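# Swap tarnished block in tall stack for clean heap block

## Task

Take the tarnished block out of the tall stack, put a clean block from the heap in its place in the stack, set the tarnished block down on the empty bench, and release the grippers at the end.

## Robot and tools

Robot: two arms, left_arm and right_arm, each ending in a two-finger gripper. The fingers point along the gripper's own +z axis and close along its y axis. The reported end_effector_position is the point between the finger pads, roughly 1 cm short of the fingertips.

Scene frame: all results use one shared frame. The origin sits on the table top midway between the arms. +z is up, +x runs out over the table, and left_arm is on the +y side. The names left and right say nothing about image sides. Printed hand positions can be off, more so at long reach.

Row layout, used by both execute_actions and move: one flat list of 14 numbers, each in [-1, 1], always covering both arms. The order is dx, dy, dz, rx, ry, rz, opening for left_arm, then the same seven for right_arm. dx..rz are an offset, not a pose. They are expressed in that gripper's own axes and measured from its measured pose at the start of the action or move. For the first action of a call, that is the last pose a result reported in this scene. Scale: 1.0 = 0.6 m for dx, dy, dz and 180 degrees for rotation. rx, ry, rz together form a single rotation vector. Opening is absolute rather than an offset: +1 = fully open (0.094 m), -1 = closed.

execute_actions(actions): a list of actions, up to 15 of them. Each action is a table of up to 15 rows, one per control step of 1/30 s. A table with fewer rows keeps repeating its final row until 15 steps are done. Each row is measured from the action's start pose, not from the row before it. An empty list just returns the current state and images.

move(target, speed, blocking): target is one 14-number row, offsets taken from the pose in this scene's most recent result that shows one. Each gripper follows a straight path toward its target. The paths finish together and last 0.5 to 10 s; anything longer is cut off at 10 s, short of the target. Speed is the top path speed in m/s, 0.002 to 0.5, default 0.25; turning is capped at twice that value in rad/s. Paths do not avoid obstacles or the other arm, and grippers can lag, drift, or overshoot speed, especially with a nearly straight arm. A faster move or a target set deeper past a contact means harder impact. The opening is sent when the move starts. With blocking=false the result comes back after 0.5 s while motion continues; further moves or actions are refused until a result shows the end, so use wait or stop first. The move: line reports how it ended (done, off_target, moving, held, fault) and which limits acted; distances to target are also given. If only one arm is named, the other is done. held = a safety check blocked that arm's last step. limits=paced = the sent pose was clipped. limits=held = steps were blocked along the way, and the arm may then surge faster than speed.

wait(seconds): 0 to 10. Arms hold their last command. A running move continues and the wait returns early when it ends. stop(): brakes a running move; it needs room to stop, and the fingers keep moving. zoom_image(camera, region): camera is cam_high, cam_left_wrist or cam_right_wrist, each 504x504. Region is [x0, y0, x1, y1] in pixels from the top-left corner, at most 504x504. finished_scene(scene): ends the given scene (1 or 2) permanently and reports success. Replying with no tool call ends all remaining scenes.

Controller behaviour: every control step the commanded pose is clipped to within 70 mm and 16 degrees of the measured pose. Position takes priority over orientation. After an action the arm goes no farther than its last clipped pose, so send far targets across several actions. Arms tend to finish a centimetre or more too low, and repeated zero offsets let them sag. To hold an arm in place, send the correction back to its desired pose in the first call of a reply, zeros afterwards, and raise the aim if it still sits low. Hand target lines show where each gripper is currently being driven. A pose unreachable line means the clearance check altered or blocked that arm's command. Elbows stop just short of straight.

Gripping: grip_measured uses the same scale as the commanded opening; the last Joint positions value is the opening in metres. Readings may be off by about 1 mm per gripper. To hold something, command about 0.03 below grip_measured for a firm grip, less for a lighter one. Pad force is roughly 50-62 N, weaker on parts under 2 mm thick.

Avoid: dropping or knocking anything off the table (task fails), arms colliding or pressing each other, fast impacts, slips and hard pushes. Expect occasional tugs on held parts or nudges to loose ones. Holding loads heats motors: a MOTOR HOT line appears from 85 °C, and at 100 °C the arm releases and falls (OVER-TEMPERATURE FAULT). FAULT lines mean a stopped arm. The simulation keeps running while you think, with the robot holding the last command.

Each tool is called after "Emit:" by a JSON object that holds its "method" and its "body", one argument or row to a line.

## Session

Emit:
{"method": "execute_actions", "body": {
  "actions": []
}}

Scene clock: 0.00 s.
left_arm: end_effector_position=(+0.6986, -0.3005, +0.1650) grip_measured=+1.000 end_effector_quat_wxyz=(+0.666, +0.573, +0.363, -0.310) | right_arm: end_effector_position=(+0.3680, -0.5108, +0.2768) grip_measured=+1.000 end_effector_quat_wxyz=(+0.012, +0.208, +0.978, -0.003)
Joint positions: left_arm=[-0.732  2.422  1.909  0.644  0.912  0.465  0.094] | right_arm=[-0.252  1.397  1.416 -1.565  0.002  0.067  0.094]
Joint velocities: left_arm=[-0.005 -0.005  0.017 -0.012  0.007 -0.037  0.   ] | right_arm=[ 0.005 -0.005  0.007  0.012  0.007  0.007  0.   ]
Motor temperatures (°C, as the motors report them): left_arm=[23 24 23 24 21 20] | right_arm=[22 25 24 24 20 23]
Hand target (left_arm): +0.702, -0.303, +0.189; +0.679, +0.571, +0.347, -0.303
Hand target (right_arm): +0.373, -0.513, +0.286; +0.024, +0.208, +0.978, -0.004

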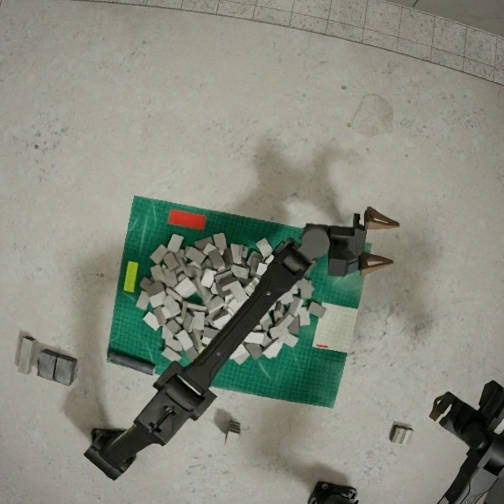

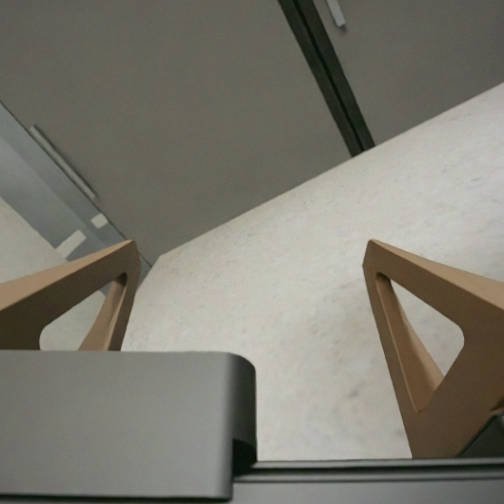

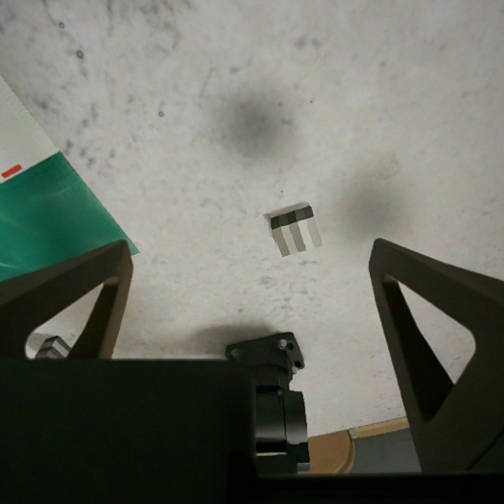

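Emit:
{"method": "move", "body": {
  "target": [-0.578,-0.547,-0.507,-0.254,0.545,-0.469,1,0,0,0,0,0,0,1],
  "speed": 0.3
}}

Emit:
{"method": "zoom_image", "body": {
  "camera": "cam_left_wrist",
  "region": [150,100,370,300]
}}

Scene clock: 5.00 s.
left_arm: end_effector_position=(+0.1935, -0.0370, +0.2238) grip_measured=+1.000 end_effector_quat_wxyz=(-0.027, +0.004, +0.999, +0.034) | right_arm: end_effector_position=(+0.3680, -0.5108, +0.2768) grip_measured=+1.000 end_effector_quat_wxyz=(+0.012, +0.208, +0.978, -0.003)
Joint positions: left_arm=[-1.229  1.275  1.16  -1.543  0.01  -1.014  0.094] | right_arm=[-0.252  1.397  1.416 -1.565  0.002  0.067  0.094]
Joint velocities: left_arm=[-0.005 -0.015 -0.002  0.002 -0.007 -0.095  0.   ] | right_arm=[-0.015 -0.005 -0.017 -0.007 -0.022  0.037  0.   ]
Motor temperatures (°C, as the motors report them): left_arm=[23 24 24 24 21 20] | right_arm=[22 25 25 24 20 23]
Hand target (left_arm): +0.196, -0.051, +0.256; -0.006, +0.005, +1.000, +0.000
Hand target (right_arm): +0.368, -0.511, +0.277; +0.012, +0.208, +0.978, -0.003
Off the commanded pose (left_arm): 0.035 m, 5 deg.
Off the commanded pose (right_arm): 0.000 m, 0 deg.
move: off_target (left_arm)

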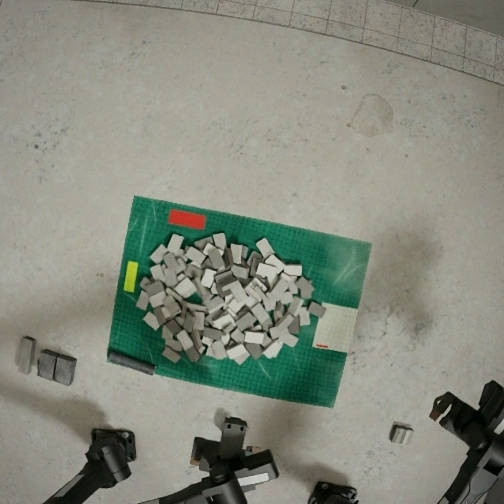

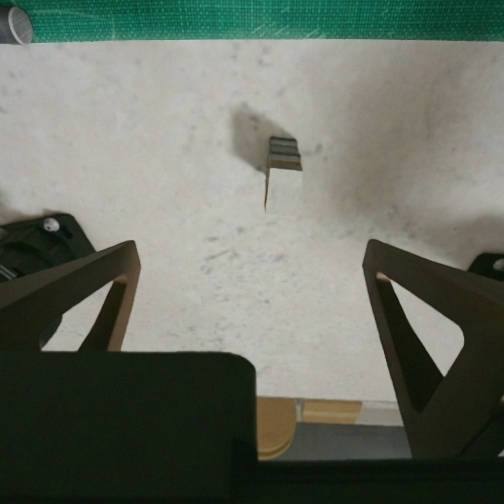

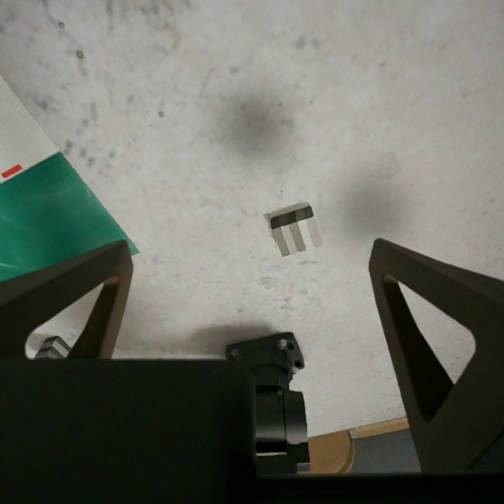

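Region (150, 100, 370, 300) of cam_left_wrist's 504x504 image, scaled by 2.291, with more detail than that image has; it fills the top 458 rows of this view, and the rest is white.

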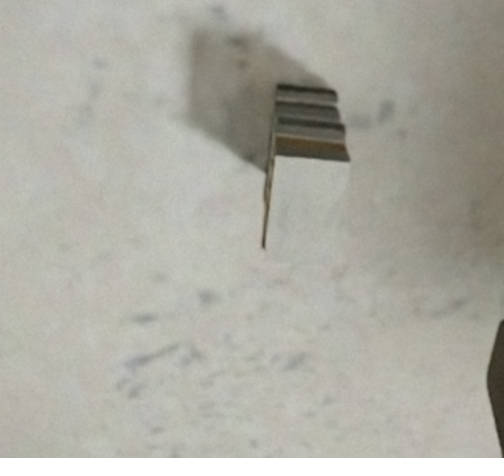

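Emit:
{"method": "move", "body": {
  "target": [0.036,-0.04,0.14,0.022,-0.017,0.028,0.2,0,0,0,0,0,0,1],
  "speed": 0.12
}}

Emit:
{"method": "zoom_image", "body": {
  "camera": "cam_left_wrist",
  "region": [180,80,330,250]
}}

Scene clock: 6.30 s.
left_arm: end_effector_position=(+0.1712, -0.0518, +0.1425) grip_measured=+0.202 end_effector_quat_wxyz=(-0.003, +0.044, +0.999, +0.001) | right_arm: end_effector_position=(+0.3680, -0.5108, +0.2768) grip_measured=+1.000 end_effector_quat_wxyz=(+0.012, +0.208, +0.978, -0.003)
Joint positions: left_arm=[-1.311  1.275  0.944 -1.243  0.004 -1.016  0.056] | right_arm=[-0.252  1.397  1.416 -1.565  0.002  0.067  0.094]
Joint velocities: left_arm=[-0.005  0.005 -0.002  0.007  0.037  0.081  0.   ] | right_arm=[-0.015 -0.005  0.002 -0.007 -0.066 -0.051  0.   ]
Motor temperatures (°C, as the motors report them): left_arm=[23 24 24 24 21 20] | right_arm=[22 25 25 24 20 23]
Hand target (left_arm): +0.169, -0.054, +0.139; -0.001, +0.048, +0.999, -0.000
Hand target (right_arm): +0.368, -0.511, +0.277; +0.012, +0.208, +0.978, -0.003
Off the commanded pose (left_arm): 0.006 m, 0 deg.
Off the commanded pose (right_arm): 0.000 m, 0 deg.
move: done

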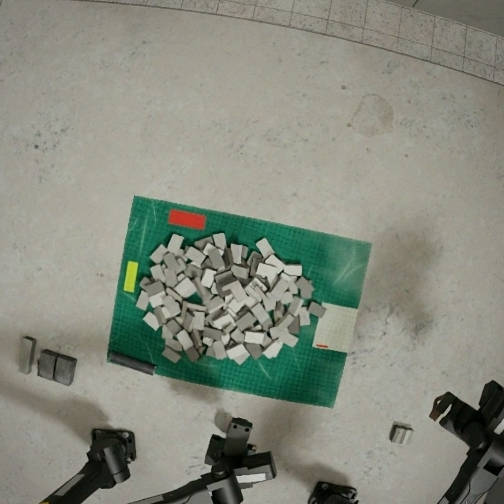

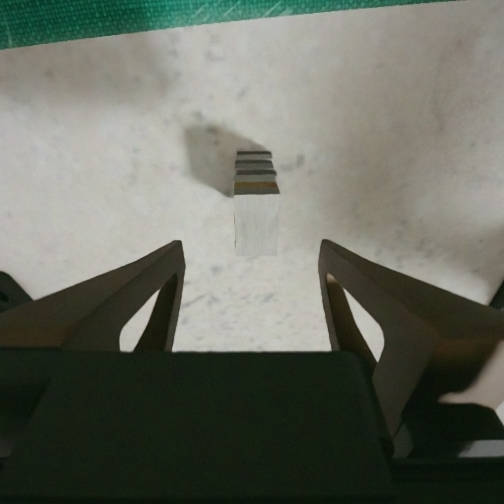

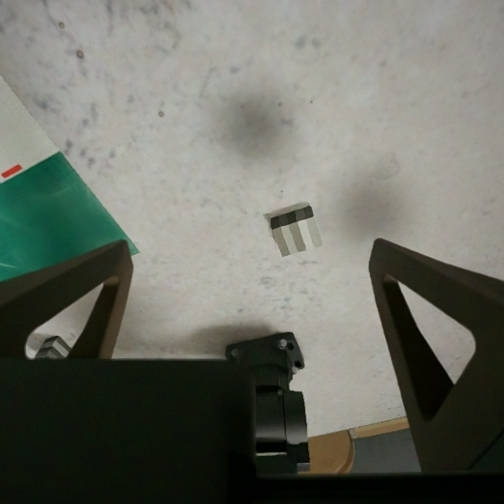

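Region (180, 80, 330, 250) of cam_left_wrist's 504x504 image, scaled by 2.965, with more detail than that image has; it fills the left 445 columns of this view, and the rest is white.

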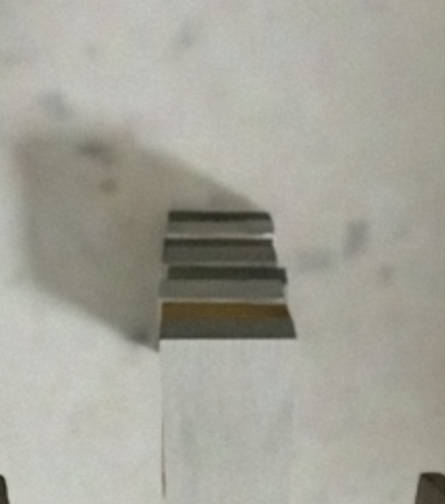

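Emit:
{"method": "move", "body": {
  "target": [0.045,-0.004,0.085,0,0,0,0,0,0,0,0,0,0,1],
  "speed": 0.07
}}

Scene clock: 7.67 s.
left_arm: end_effector_position=(+0.1484, -0.0503, +0.0991) grip_measured=+0.002 end_effector_quat_wxyz=(-0.000, +0.044, +0.999, -0.004) | right_arm: end_effector_position=(+0.3680, -0.5108, +0.2768) grip_measured=+1.000 end_effector_quat_wxyz=(+0.012, +0.208, +0.978, -0.003)
Joint positions: left_arm=[-1.372  1.287  0.831 -1.107  0.004 -1.078  0.047] | right_arm=[-0.252  1.397  1.416 -1.565  0.002  0.067  0.094]
Joint velocities: left_arm=[-0.015 -0.005  0.007  0.002  0.022 -0.037 -0.   ] | right_arm=[-0.015  0.005 -0.007  0.022  0.051 -0.081  0.   ]
Motor temperatures (°C, as the motors report them): left_arm=[23 24 24 24 21 20] | right_arm=[22 25 25 24 20 23]
Hand target (left_arm): +0.145, -0.051, +0.092; -0.002, +0.044, +0.999, +0.001
Hand target (right_arm): +0.368, -0.511, +0.277; +0.012, +0.208, +0.978, -0.003
Off the commanded pose (left_arm): 0.009 m, 1 deg.
Off the commanded pose (right_arm): 0.000 m, 0 deg.
move: done

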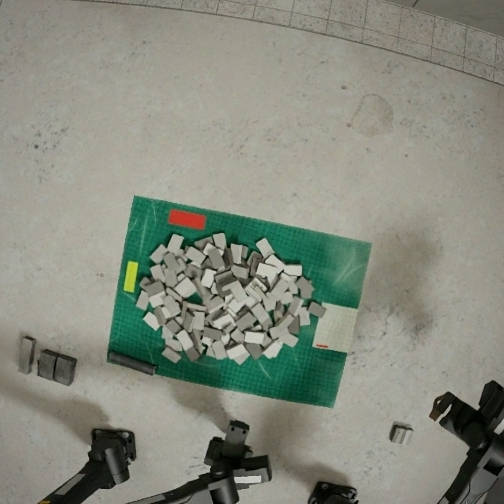

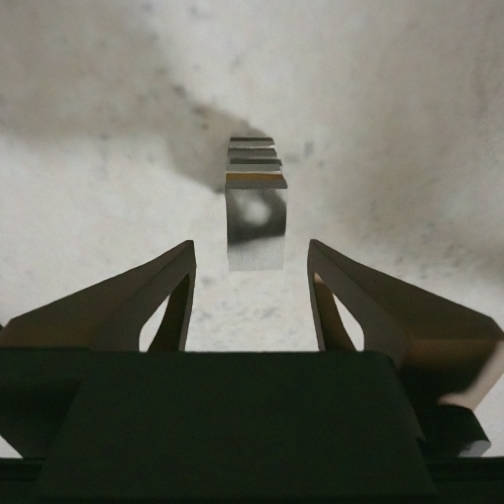

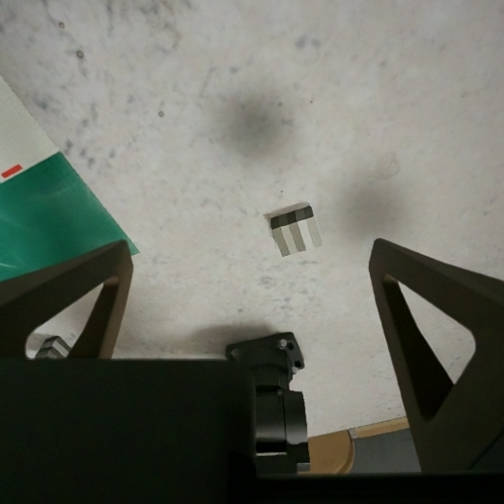

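Emit:
{"method": "move", "body": {
  "target": [0.01,0,0.068,0,0,0,0,0,0,0,0,0,0,1],
  "speed": 0.04
}}

Emit:
{"method": "move", "body": {
  "target": [0,0,0,0,0,0,-0.55,0,0,0,0,0,0,1]
}}

Emit:
{"method": "move", "body": {
  "target": [-0.015,-0.04,-0.11,0.024,-0.008,0,-0.55,0,0,0,0,0,0,1],
  "speed": 0.06
}}

Scene clock: 9.23 s.
left_arm: end_effector_position=(+0.1478, -0.0495, +0.0664) grip_measured=+0.002 end_effector_quat_wxyz=(+0.002, +0.042, +0.999, -0.010) | right_arm: end_effector_position=(+0.3680, -0.5108, +0.2768) grip_measured=+1.000 end_effector_quat_wxyz=(+0.012, +0.208, +0.978, -0.003)
Joint positions: left_arm=[-1.373  1.325  0.768 -0.993  0.004 -1.082  0.047] | right_arm=[-0.252  1.397  1.416 -1.565  0.002  0.067  0.094]
Joint velocities: left_arm=[ 0.015 -0.005 -0.007  0.007 -0.11  -0.066 -0.001] | right_arm=[-0.005 -0.015  0.002 -0.022  0.007  0.037  0.   ]
Motor temperatures (°C, as the motors report them): left_arm=[23 24 24 24 21 20] | right_arm=[22 25 25 24 20 23]
Hand target (left_arm): +0.143, -0.050, +0.059; -0.000, +0.044, +0.999, -0.004
Hand target (right_arm): +0.368, -0.511, +0.277; +0.012, +0.208, +0.978, -0.003
Off the commanded pose (left_arm): 0.010 m, 1 deg.
Off the commanded pose (right_arm): 0.000 m, 0 deg.
move: done

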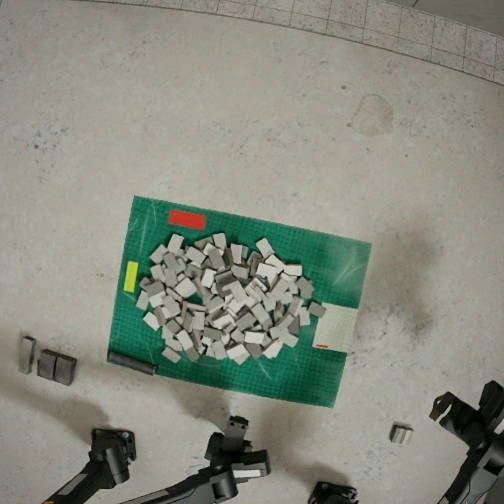

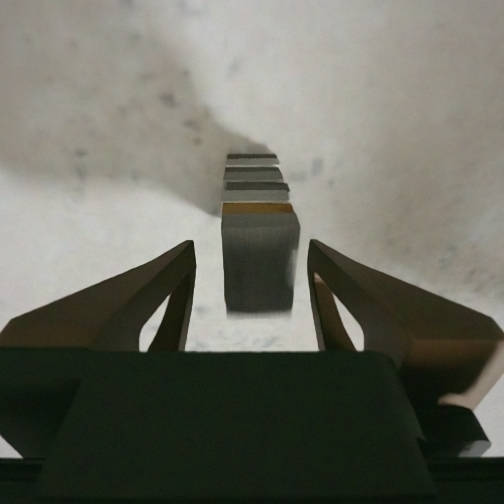

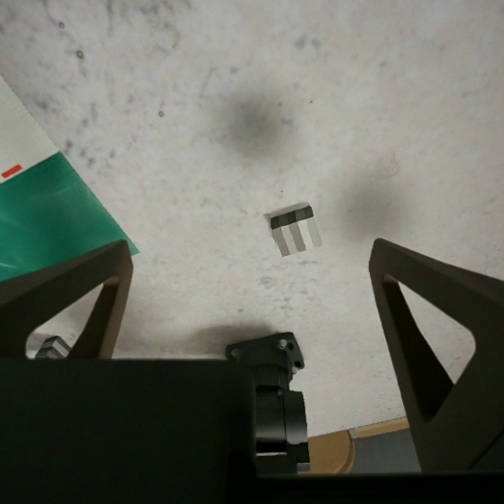

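Scene clock: 9.73 s.
left_arm: end_effector_position=(+0.1478, -0.0495, +0.0664) grip_measured=-0.445 end_effector_quat_wxyz=(+0.003, +0.042, +0.999, -0.010) | right_arm: end_effector_position=(+0.3680, -0.5108, +0.2768) grip_measured=+1.000 end_effector_quat_wxyz=(+0.012, +0.208, +0.978, -0.003)
Joint positions: left_arm=[-1.373  1.325  0.768 -0.993  0.004 -1.082  0.026] | right_arm=[-0.252  1.397  1.416 -1.565  0.002  0.067  0.094]
Joint velocities: left_arm=[ 0.005 -0.024 -0.002 -0.012  0.007  0.051 -0.   ] | right_arm=[-0.015  0.015 -0.007 -0.012 -0.007  0.037  0.   ]
Motor temperatures (°C, as the motors report them): left_arm=[23 24 24 24 21 20] | right_arm=[22 25 25 24 20 23]
Hand target (left_arm): +0.148, -0.049, +0.066; +0.002, +0.042, +0.999, -0.010
Hand target (right_arm): +0.368, -0.511, +0.277; +0.012, +0.208, +0.978, -0.003
Off the commanded pose (left_arm): 0.000 m, 0 deg.
Off the commanded pose (right_arm): 0.000 m, 0 deg.
move: done

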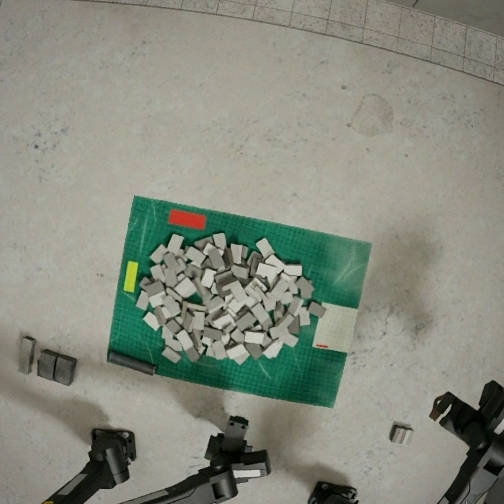

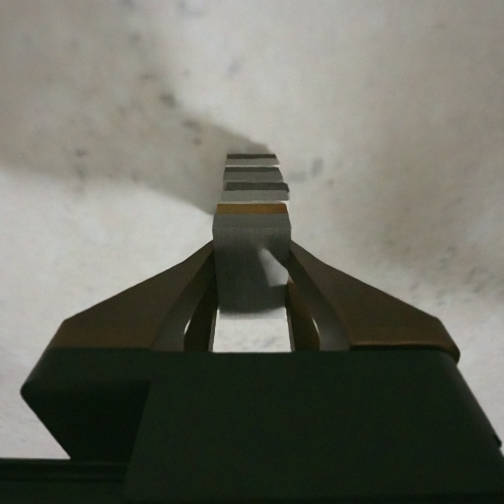

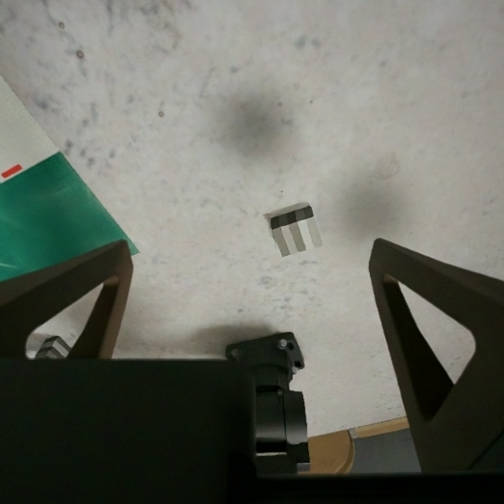

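Scene clock: 11.27 s.
left_arm: end_effector_position=(+0.1450, -0.0468, +0.0985) grip_measured=-0.445 end_effector_quat_wxyz=(-0.003, +0.042, +0.999, -0.008) | right_arm: end_effector_position=(+0.3680, -0.5108, +0.2768) grip_measured=+1.000 end_effector_quat_wxyz=(+0.012, +0.208, +0.978, -0.003)
Joint positions: left_arm=[-1.373  1.273  0.817 -1.104  0.013 -1.082  0.026] | right_arm=[-0.252  1.397  1.416 -1.565  0.002  0.067  0.094]
Joint velocities: left_arm=[ 0.005 -0.005  0.007  0.027 -0.066  0.022  0.001] | right_arm=[-0.015 -0.024 -0.007  0.007 -0.037  0.037  0.   ]
Motor temperatures (°C, as the motors report them): left_arm=[23 24 25 24 21 20] | right_arm=[22 25 26 24 20 23]
Hand target (left_arm): +0.154, -0.071, +0.132; +0.014, +0.042, +0.998, -0.048
Hand target (right_arm): +0.368, -0.511, +0.277; +0.012, +0.208, +0.978, -0.003
Off the commanded pose (left_arm): 0.044 m, 5 deg.
Off the commanded pose (right_arm): 0.000 m, 0 deg.
move: off_target (left_arm)

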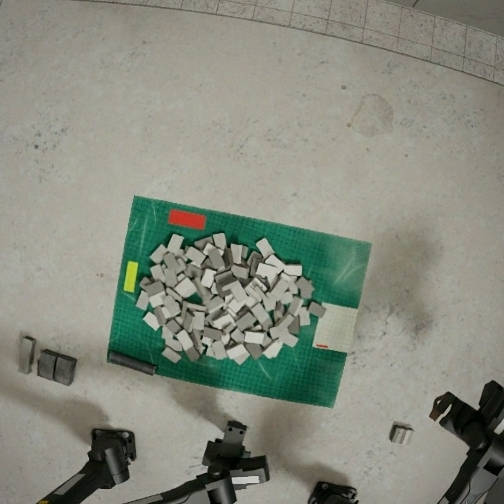

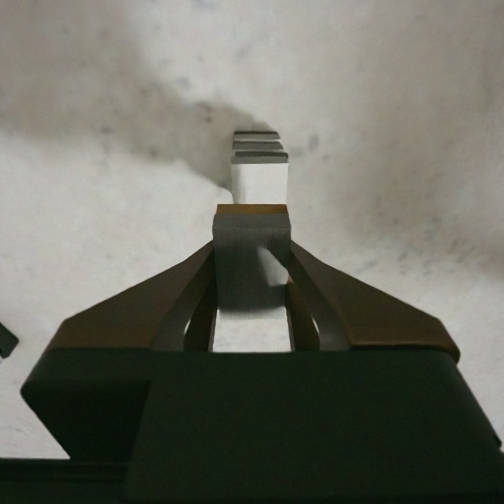

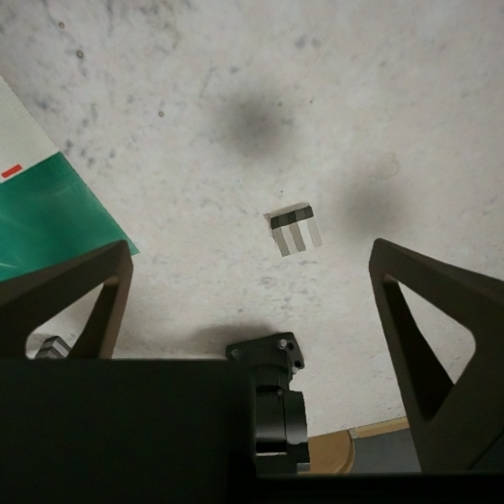

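Emit:
{"method": "move", "body": {
  "target": [0,0.2,0.02,-0.005,0,0,-0.5,0,0,0,0,0,0,1],
  "speed": 0.12
}}

Emit:
{"method": "move", "body": {
  "target": [0,0,0.105,0,0,0,-0.5,0,0,0,0,0,0,1],
  "speed": 0.07
}}

Scene clock: 12.93 s.
left_arm: end_effector_position=(+0.1506, +0.0688, +0.0798) grip_measured=-0.445 end_effector_quat_wxyz=(-0.009, +0.041, +0.999, +0.001) | right_arm: end_effector_position=(+0.3680, -0.5108, +0.2768) grip_measured=+1.000 end_effector_quat_wxyz=(+0.012, +0.208, +0.978, -0.003)
Joint positions: left_arm=[-1.144  1.016  0.576 -1.144  0.012 -0.855  0.026] | right_arm=[-0.252  1.397  1.416 -1.565  0.002  0.067  0.094]
Joint velocities: left_arm=[ 0.005 -0.015 -0.017 -0.012 -0.007  0.007  0.   ] | right_arm=[ 0.005  0.005 -0.012 -0.012 -0.007  0.007  0.   ]
Motor temperatures (°C, as the motors report them): left_arm=[23 24 25 24 21 20] | right_arm=[22 25 26 24 20 23]
Hand target (left_arm): +0.152, +0.071, +0.084; -0.005, +0.042, +0.999, -0.003
Hand target (right_arm): +0.368, -0.511, +0.277; +0.012, +0.208, +0.978, -0.003
Off the commanded pose (left_arm): 0.008 m, 1 deg.
Off the commanded pose (right_arm): 0.000 m, 0 deg.
move: done

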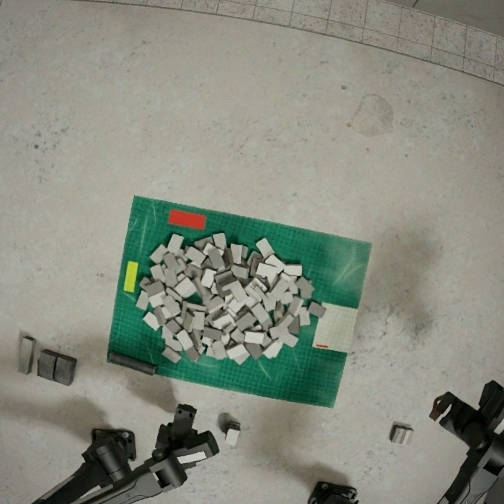

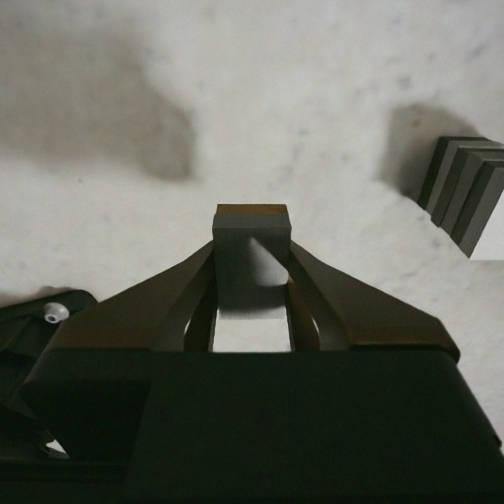

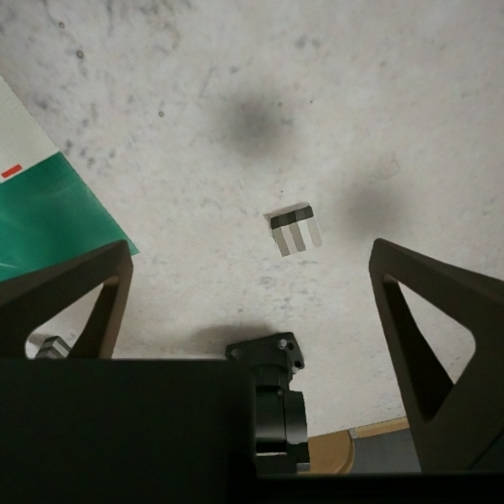

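Scene clock: 14.17 s.
left_arm: end_effector_position=(+0.1491, +0.0709, +0.0197) grip_measured=-0.445 end_effector_quat_wxyz=(-0.009, +0.041, +0.999, +0.002) | right_arm: end_effector_position=(+0.3680, -0.5108, +0.2768) grip_measured=+1.000 end_effector_quat_wxyz=(+0.012, +0.208, +0.978, -0.003)
Joint positions: left_arm=[-1.144  1.137  0.467 -0.916  0.012 -0.854  0.026] | right_arm=[-0.252  1.397  1.416 -1.565  0.002  0.067  0.094]
Joint velocities: left_arm=[ 0.005 -0.015 -0.002 -0.002  0.051 -0.051  0.   ] | right_arm=[ 0.015  0.005  0.007 -0.017  0.022  0.007  0.   ]
Motor temperatures (°C, as the motors report them): left_arm=[23 24 25 24 21 20] | right_arm=[22 25 26 24 20 23]
Hand target (left_arm): +0.150, +0.070, +0.018; -0.009, +0.041, +0.999, +0.001
Hand target (right_arm): +0.368, -0.511, +0.277; +0.012, +0.208, +0.978, -0.003
Off the commanded pose (left_arm): 0.003 m, 0 deg.
Off the commanded pose (right_arm): 0.000 m, 0 deg.
move: done

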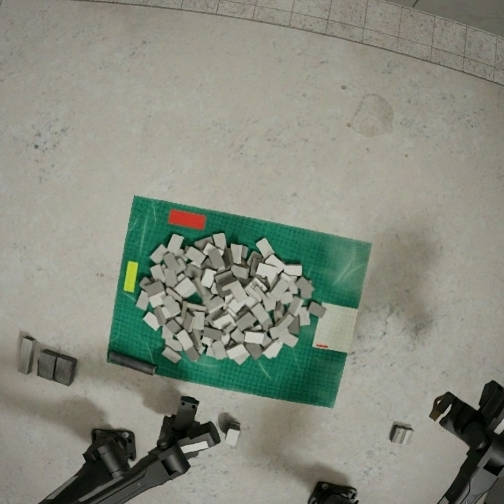

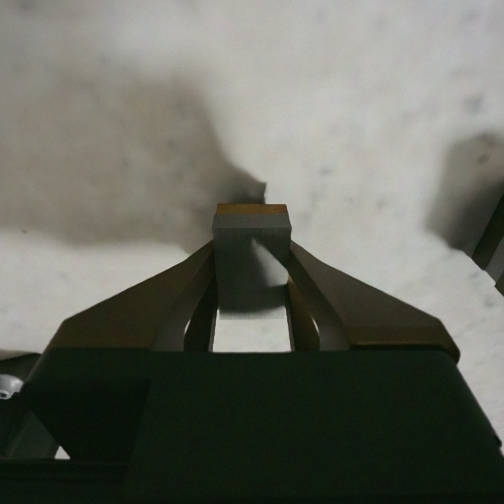

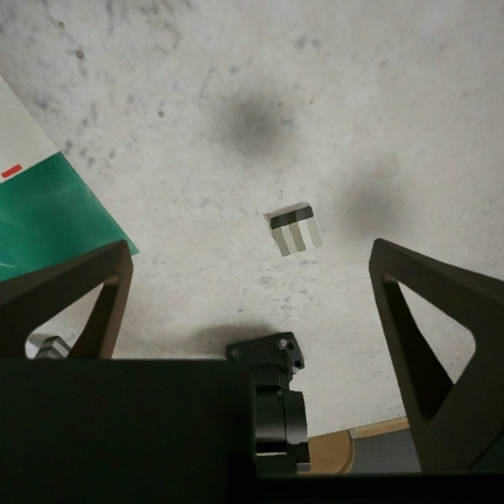

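Emit:
{"method": "move", "body": {
  "target": [0,0,0.028,0,0,0,-0.5,0,0,0,0,0,0,1],
  "speed": 0.03
}}

Emit:
{"method": "move", "body": {
  "target": [0,0,0,0,0,0,0,0,0,0,0,0,0,1]
}}

Emit:
{"method": "move", "body": {
  "target": [-0.028,-0.03,-0.2,0.022,-0.02,0,0,0,0,0,0,0,0,1],
  "speed": 0.12
}}

Emit:
{"method": "move", "body": {
  "target": [-0.42,0.23,-0.08,0.005,-0.022,0,0,0,0,0,0,0,0,1]
}}

Scene clock: 15.30 s.
left_arm: end_effector_position=(+0.1488, +0.0713, +0.0072) grip_measured=-0.445 end_effector_quat_wxyz=(-0.009, +0.041, +0.999, +0.002) | right_arm: end_effector_position=(+0.3680, -0.5108, +0.2768) grip_measured=+1.000 end_effector_quat_wxyz=(+0.012, +0.208, +0.978, -0.003)
Joint positions: left_arm=[-1.144  1.169  0.446 -0.862  0.012 -0.854  0.026] | right_arm=[-0.252  1.397  1.416 -1.565  0.002  0.067  0.094]
Joint velocities: left_arm=[-0.015 -0.024  0.002  0.002 -0.095 -0.007  0.001] | right_arm=[-0.015 -0.015 -0.007  0.002  0.037 -0.022  0.   ]
Motor temperatures (°C, as the motors report them): left_arm=[23 24 25 24 21 20] | right_arm=[22 25 26 24 20 23]
Hand target (left_arm): +0.149, +0.071, +0.003; -0.009, +0.041, +0.999, +0.002
Hand target (right_arm): +0.368, -0.511, +0.277; +0.012, +0.208, +0.978, -0.003
Off the commanded pose (left_arm): 0.004 m, 0 deg.
Off the commanded pose (right_arm): 0.000 m, 0 deg.
move: done

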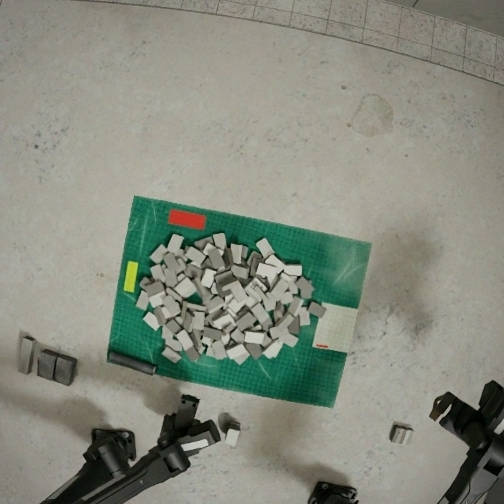

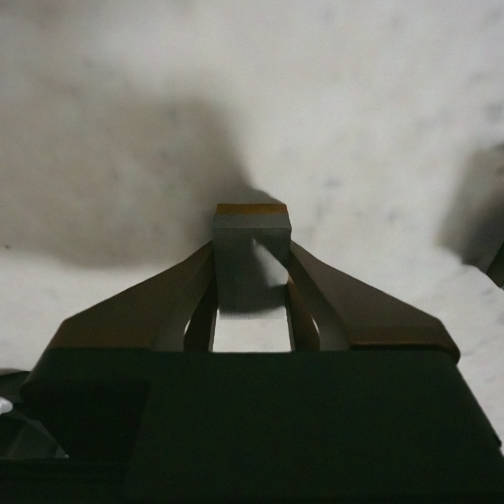

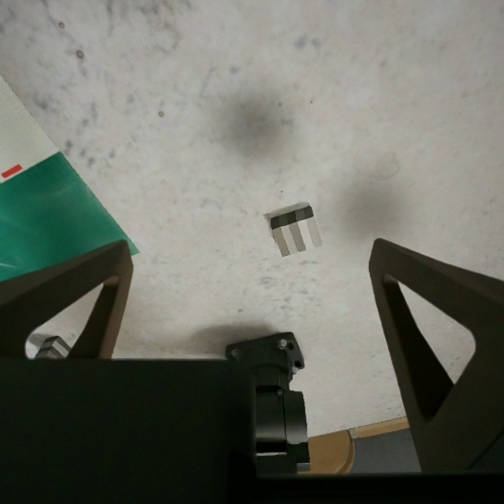

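Scene clock: 15.80 s.
left_arm: end_effector_position=(+0.1488, +0.0713, +0.0072) grip_measured=-0.002 end_effector_quat_wxyz=(-0.009, +0.041, +0.999, +0.002) | right_arm: end_effector_position=(+0.3680, -0.5108, +0.2768) grip_measured=+1.000 end_effector_quat_wxyz=(+0.012, +0.208, +0.978, -0.003)
Joint positions: left_arm=[-1.144  1.169  0.446 -0.862  0.012 -0.854  0.047] | right_arm=[-0.252  1.397  1.416 -1.565  0.002  0.067  0.094]
Joint velocities: left_arm=[-0.005 -0.005 -0.007  0.002 -0.007  0.022  0.   ] | right_arm=[ 0.005 -0.015 -0.022  0.002 -0.007  0.051  0.   ]
Motor temperatures (°C, as the motors report them): left_arm=[23 24 25 24 21 20] | right_arm=[22 25 26 24 20 23]
Hand target (left_arm): +0.149, +0.071, +0.007; -0.009, +0.041, +0.999, +0.002
Hand target (right_arm): +0.368, -0.511, +0.277; +0.012, +0.208, +0.978, -0.003
Off the commanded pose (left_arm): 0.000 m, 0 deg.
Off the commanded pose (right_arm): 0.000 m, 0 deg.
move: done

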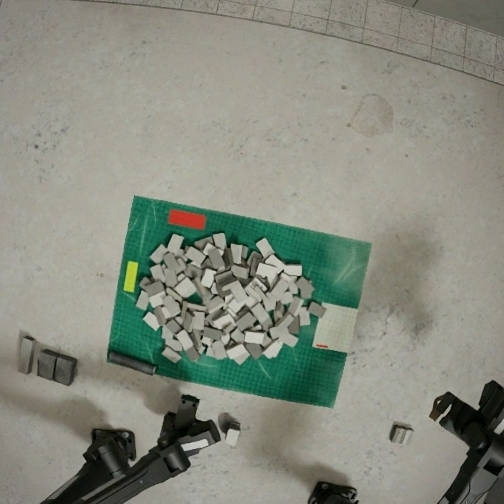

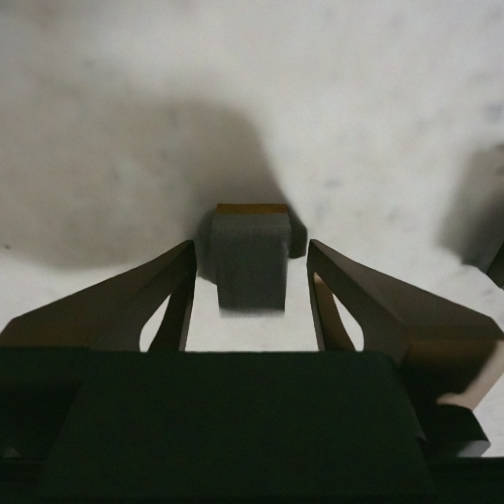

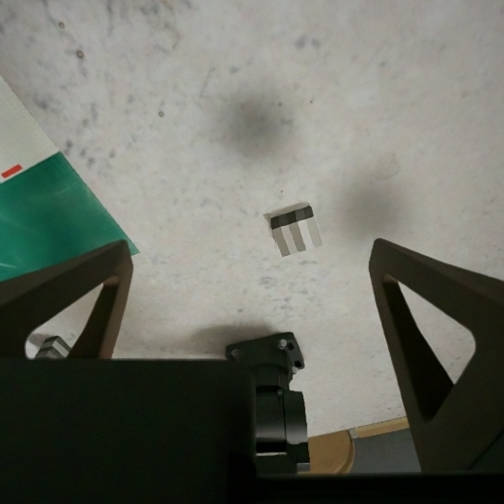

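Scene clock: 17.20 s.
left_arm: end_effector_position=(+0.1525, +0.0663, +0.1005) grip_measured=-0.002 end_effector_quat_wxyz=(+0.001, +0.042, +0.999, -0.010) | right_arm: end_effector_position=(+0.3680, -0.5108, +0.2768) grip_measured=+1.000 end_effector_quat_wxyz=(+0.012, +0.208, +0.978, -0.003)
Joint positions: left_arm=[-1.144  0.971  0.609 -1.192  0.012 -0.854  0.047] | right_arm=[-0.252  1.397  1.416 -1.565  0.002  0.067  0.094]
Joint velocities: left_arm=[-0.015 -0.015 -0.017 -0.012  0.007  0.007  0.   ] | right_arm=[-0.005  0.005  0.007 -0.022 -0.051 -0.022  0.   ]
Motor temperatures (°C, as the motors report them): left_arm=[23 24 25 24 21 20] | right_arm=[22 25 26 24 20 23]
Hand target (left_arm): +0.165, +0.051, +0.125; +0.022, +0.042, +0.998, -0.034
Hand target (right_arm): +0.368, -0.511, +0.277; +0.012, +0.208, +0.978, -0.003
Off the commanded pose (left_arm): 0.033 m, 4 deg.
Off the commanded pose (right_arm): 0.000 m, 0 deg.
move: off_target (left_arm)

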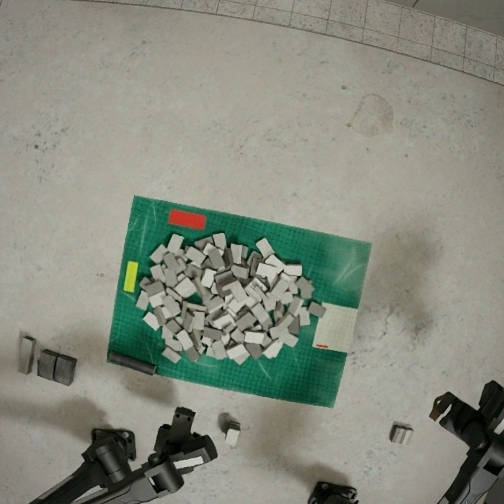

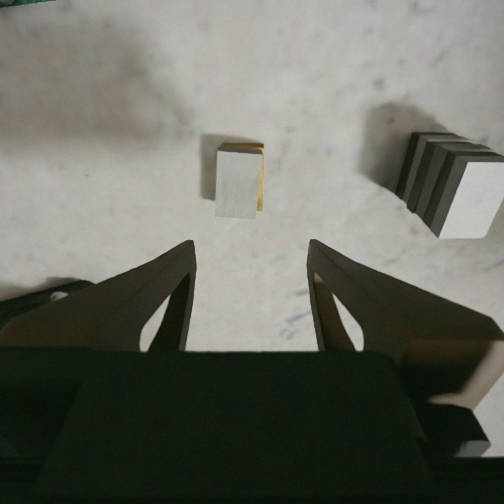

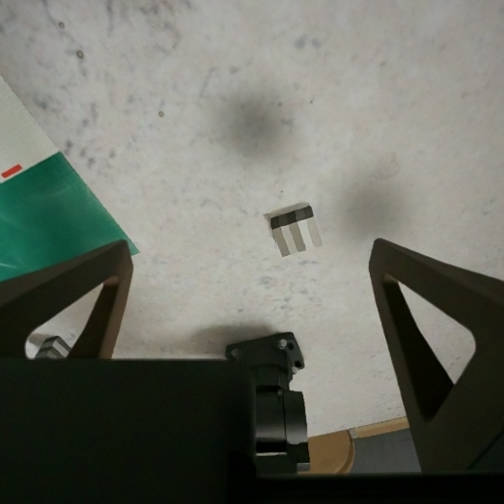

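Scene clock: 18.90 s.
left_arm: end_effector_position=(+0.3877, +0.1861, +0.1311) grip_measured=-0.002 end_effector_quat_wxyz=(+0.009, +0.037, +0.999, -0.026) | right_arm: end_effector_position=(+0.3680, -0.5108, +0.2768) grip_measured=+1.000 end_effector_quat_wxyz=(+0.012, +0.208, +0.978, -0.003)
Joint positions: left_arm=[-0.354  1.363  0.992 -1.176  0.05  -0.074  0.047] | right_arm=[-0.252  1.397  1.416 -1.565  0.002  0.067  0.094]
Joint velocities: left_arm=[-0.015 -0.005  0.002 -0.002  0.007  0.022 -0.   ] | right_arm=[ 0.005  0.015 -0.017  0.002  0.037  0.022  0.   ]
Motor temperatures (°C, as the motors report them): left_arm=[23 24 25 24 21 20] | right_arm=[22 25 26 24 20 23]
Hand target (left_arm): +0.411, +0.185, +0.148; +0.033, +0.041, +0.998, -0.030
Hand target (right_arm): +0.368, -0.511, +0.277; +0.012, +0.208, +0.978, -0.003
Off the commanded pose (left_arm): 0.031 m, 3 deg.
Off the commanded pose (right_arm): 0.000 m, 0 deg.
move: off_target (left_arm)

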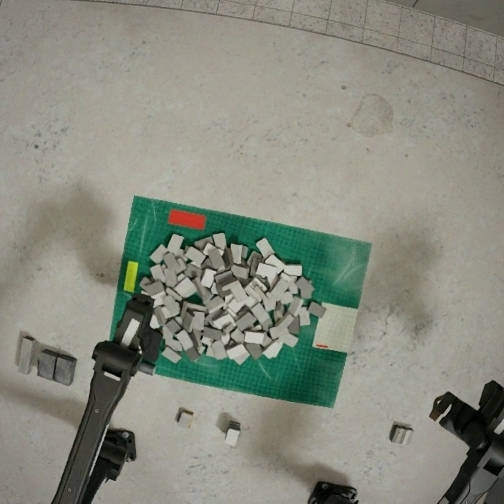

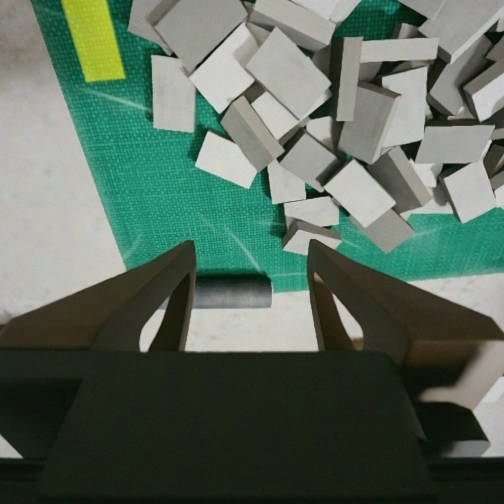

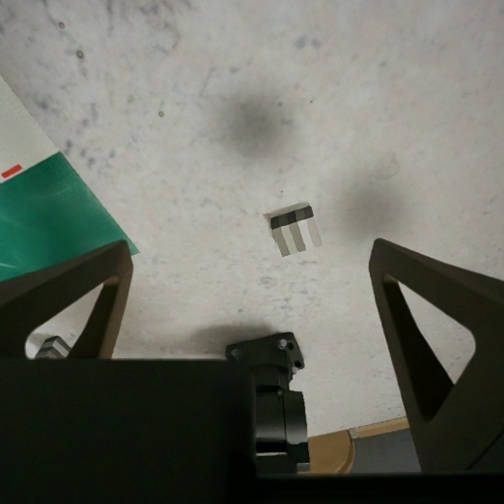

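Emit:
{"method": "move", "body": {
  "target": [-0.062,0.088,0.15,-0.017,0.004,0.01,-0.15,0,0,0,0,0,0,1],
  "speed": 0.12
}}

Scene clock: 20.33 s.
left_arm: end_effector_position=(+0.4299, +0.2265, +0.0475) grip_measured=-0.148 end_effector_quat_wxyz=(+0.007, +0.052, +0.999, -0.002) | right_arm: end_effector_position=(+0.3680, -0.5108, +0.2768) grip_measured=+1.000 end_effector_quat_wxyz=(+0.012, +0.208, +0.978, -0.003)
Joint positions: left_arm=[-0.26   1.573  0.973 -0.956  0.004  0.05   0.04 ] | right_arm=[-0.252  1.397  1.416 -1.565  0.002  0.067  0.094]
Joint velocities: left_arm=[-0.005 -0.005  0.002 -0.017  0.007 -0.022 -0.   ] | right_arm=[-0.005 -0.005  0.002 -0.007  0.037  0.022  0.   ]
Motor temperatures (°C, as the motors report them): left_arm=[23 24 25 24 21 20] | right_arm=[22 25 26 24 20 23]
Hand target (left_arm): +0.429, +0.232, +0.041; +0.004, +0.052, +0.999, -0.001
Hand target (right_arm): +0.368, -0.511, +0.277; +0.012, +0.208, +0.978, -0.003
Off the commanded pose (left_arm): 0.010 m, 0 deg.
Off the commanded pose (right_arm): 0.000 m, 0 deg.
move: done

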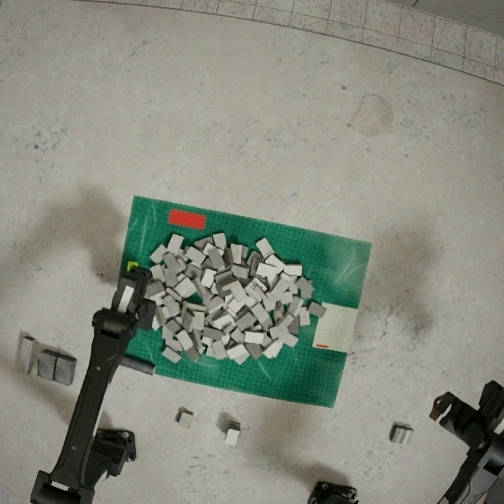

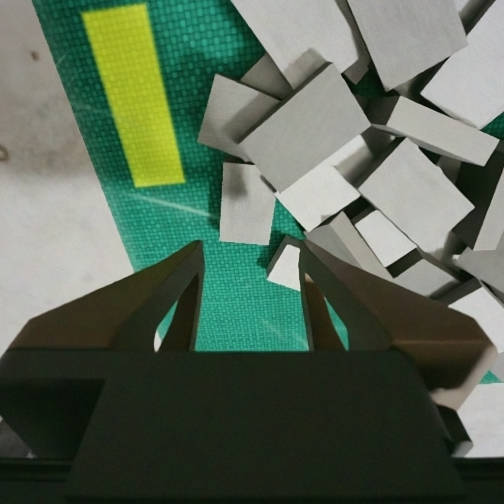

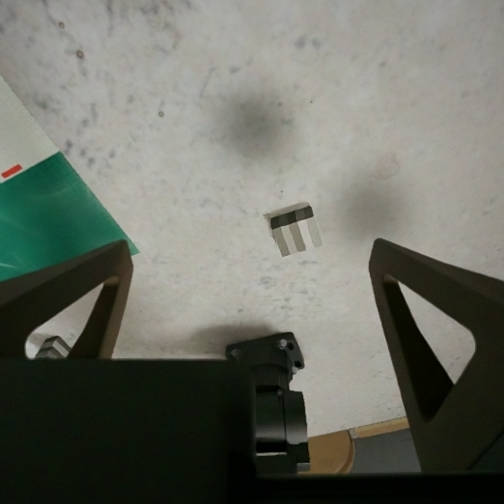

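Emit:
{"method": "move", "body": {
  "target": [0.008,0.018,0.04,0,0,0.022,-0.22,0,0,0,0,0,0,1],
  "speed": 0.04
}}

Emit:
{"method": "move", "body": {
  "target": [0.005,0,0.045,0,0,0,-0.22,0,0,0,0,0,0,1],
  "speed": 0.03
}}

Scene clock: 21.63 s.
left_arm: end_effector_position=(+0.4287, +0.2318, +0.0341) grip_measured=-0.218 end_effector_quat_wxyz=(+0.015, +0.087, +0.996, -0.001) | right_arm: end_effector_position=(+0.3680, -0.5108, +0.2768) grip_measured=+1.000 end_effector_quat_wxyz=(+0.012, +0.208, +0.978, -0.003)
Joint positions: left_arm=[-0.247  1.584  0.942 -0.899  0.004  0.134  0.037] | right_arm=[-0.252  1.397  1.416 -1.565  0.002  0.067  0.094]
Joint velocities: left_arm=[-0.015 -0.005  0.007  0.007 -0.037  0.007  0.   ] | right_arm=[-0.024 -0.005 -0.002 -0.007  0.037 -0.081  0.   ]
Motor temperatures (°C, as the motors report them): left_arm=[23 24 25 24 21 20] | right_arm=[22 25 26 24 20 23]
Hand target (left_arm): +0.426, +0.237, +0.024; +0.008, +0.086, +0.996, -0.002
Hand target (right_arm): +0.368, -0.511, +0.277; +0.012, +0.208, +0.978, -0.003
Off the commanded pose (left_arm): 0.012 m, 1 deg.
Off the commanded pose (right_arm): 0.000 m, 0 deg.
move: off_target (left_arm)

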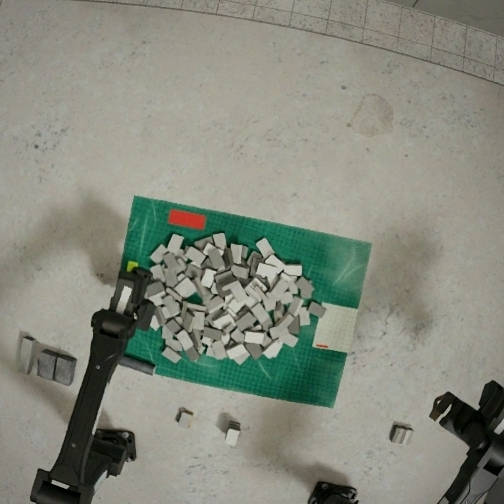

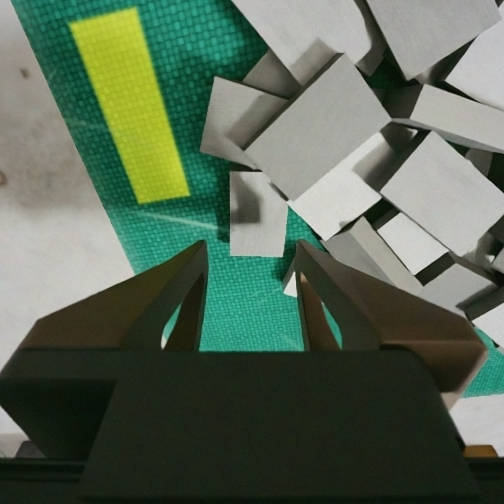

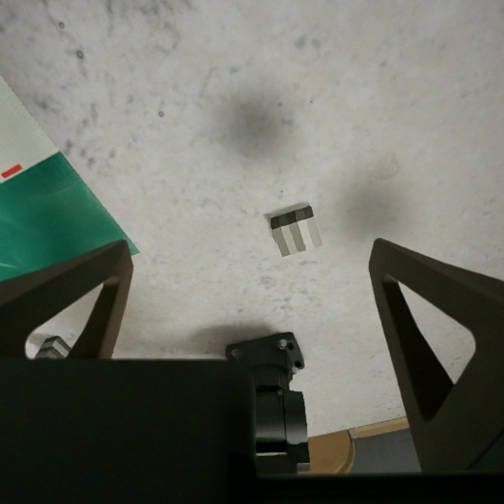

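Scene clock: 22.83 s.
left_arm: end_effector_position=(+0.4292, +0.2318, +0.0173) grip_measured=-0.218 end_effector_quat_wxyz=(+0.022, +0.087, +0.996, -0.001) | right_arm: end_effector_position=(+0.3680, -0.5108, +0.2768) grip_measured=+1.000 end_effector_quat_wxyz=(+0.012, +0.208, +0.978, -0.003)
Joint positions: left_arm=[-0.247  1.607  0.916 -0.835  0.004  0.134  0.037] | right_arm=[-0.252  1.397  1.416 -1.565  0.002  0.067  0.094]
Joint velocities: left_arm=[-0.005 -0.005 -0.002  0.012  0.051 -0.037 -0.   ] | right_arm=[ 0.005 -0.015 -0.007 -0.012 -0.037  0.022  0.   ]
Motor temperatures (°C, as the motors report them): left_arm=[23 24 25 24 21 20] | right_arm=[22 25 26 24 20 23]
Hand target (left_arm): +0.426, +0.232, +0.007; +0.015, +0.087, +0.996, -0.001
Hand target (right_arm): +0.368, -0.511, +0.277; +0.012, +0.208, +0.978, -0.003
Off the commanded pose (left_arm): 0.011 m, 1 deg.
Off the commanded pose (right_arm): 0.000 m, 0 deg.
move: off_target (left_arm)

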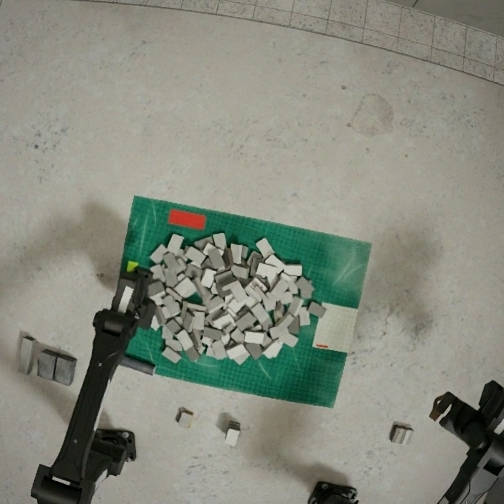

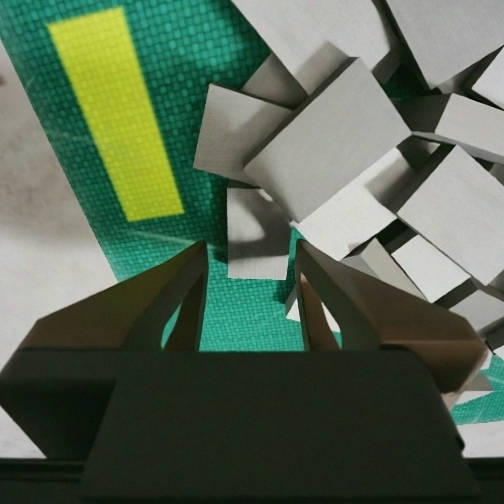

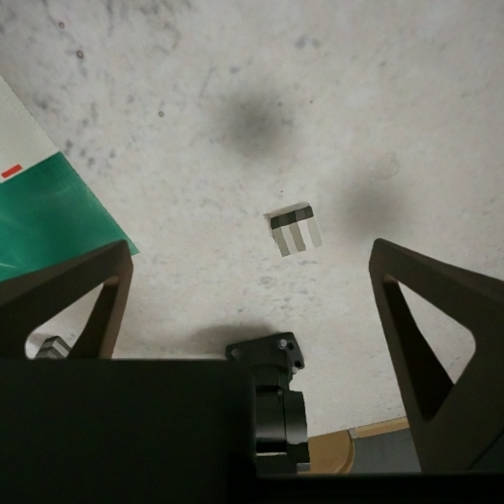

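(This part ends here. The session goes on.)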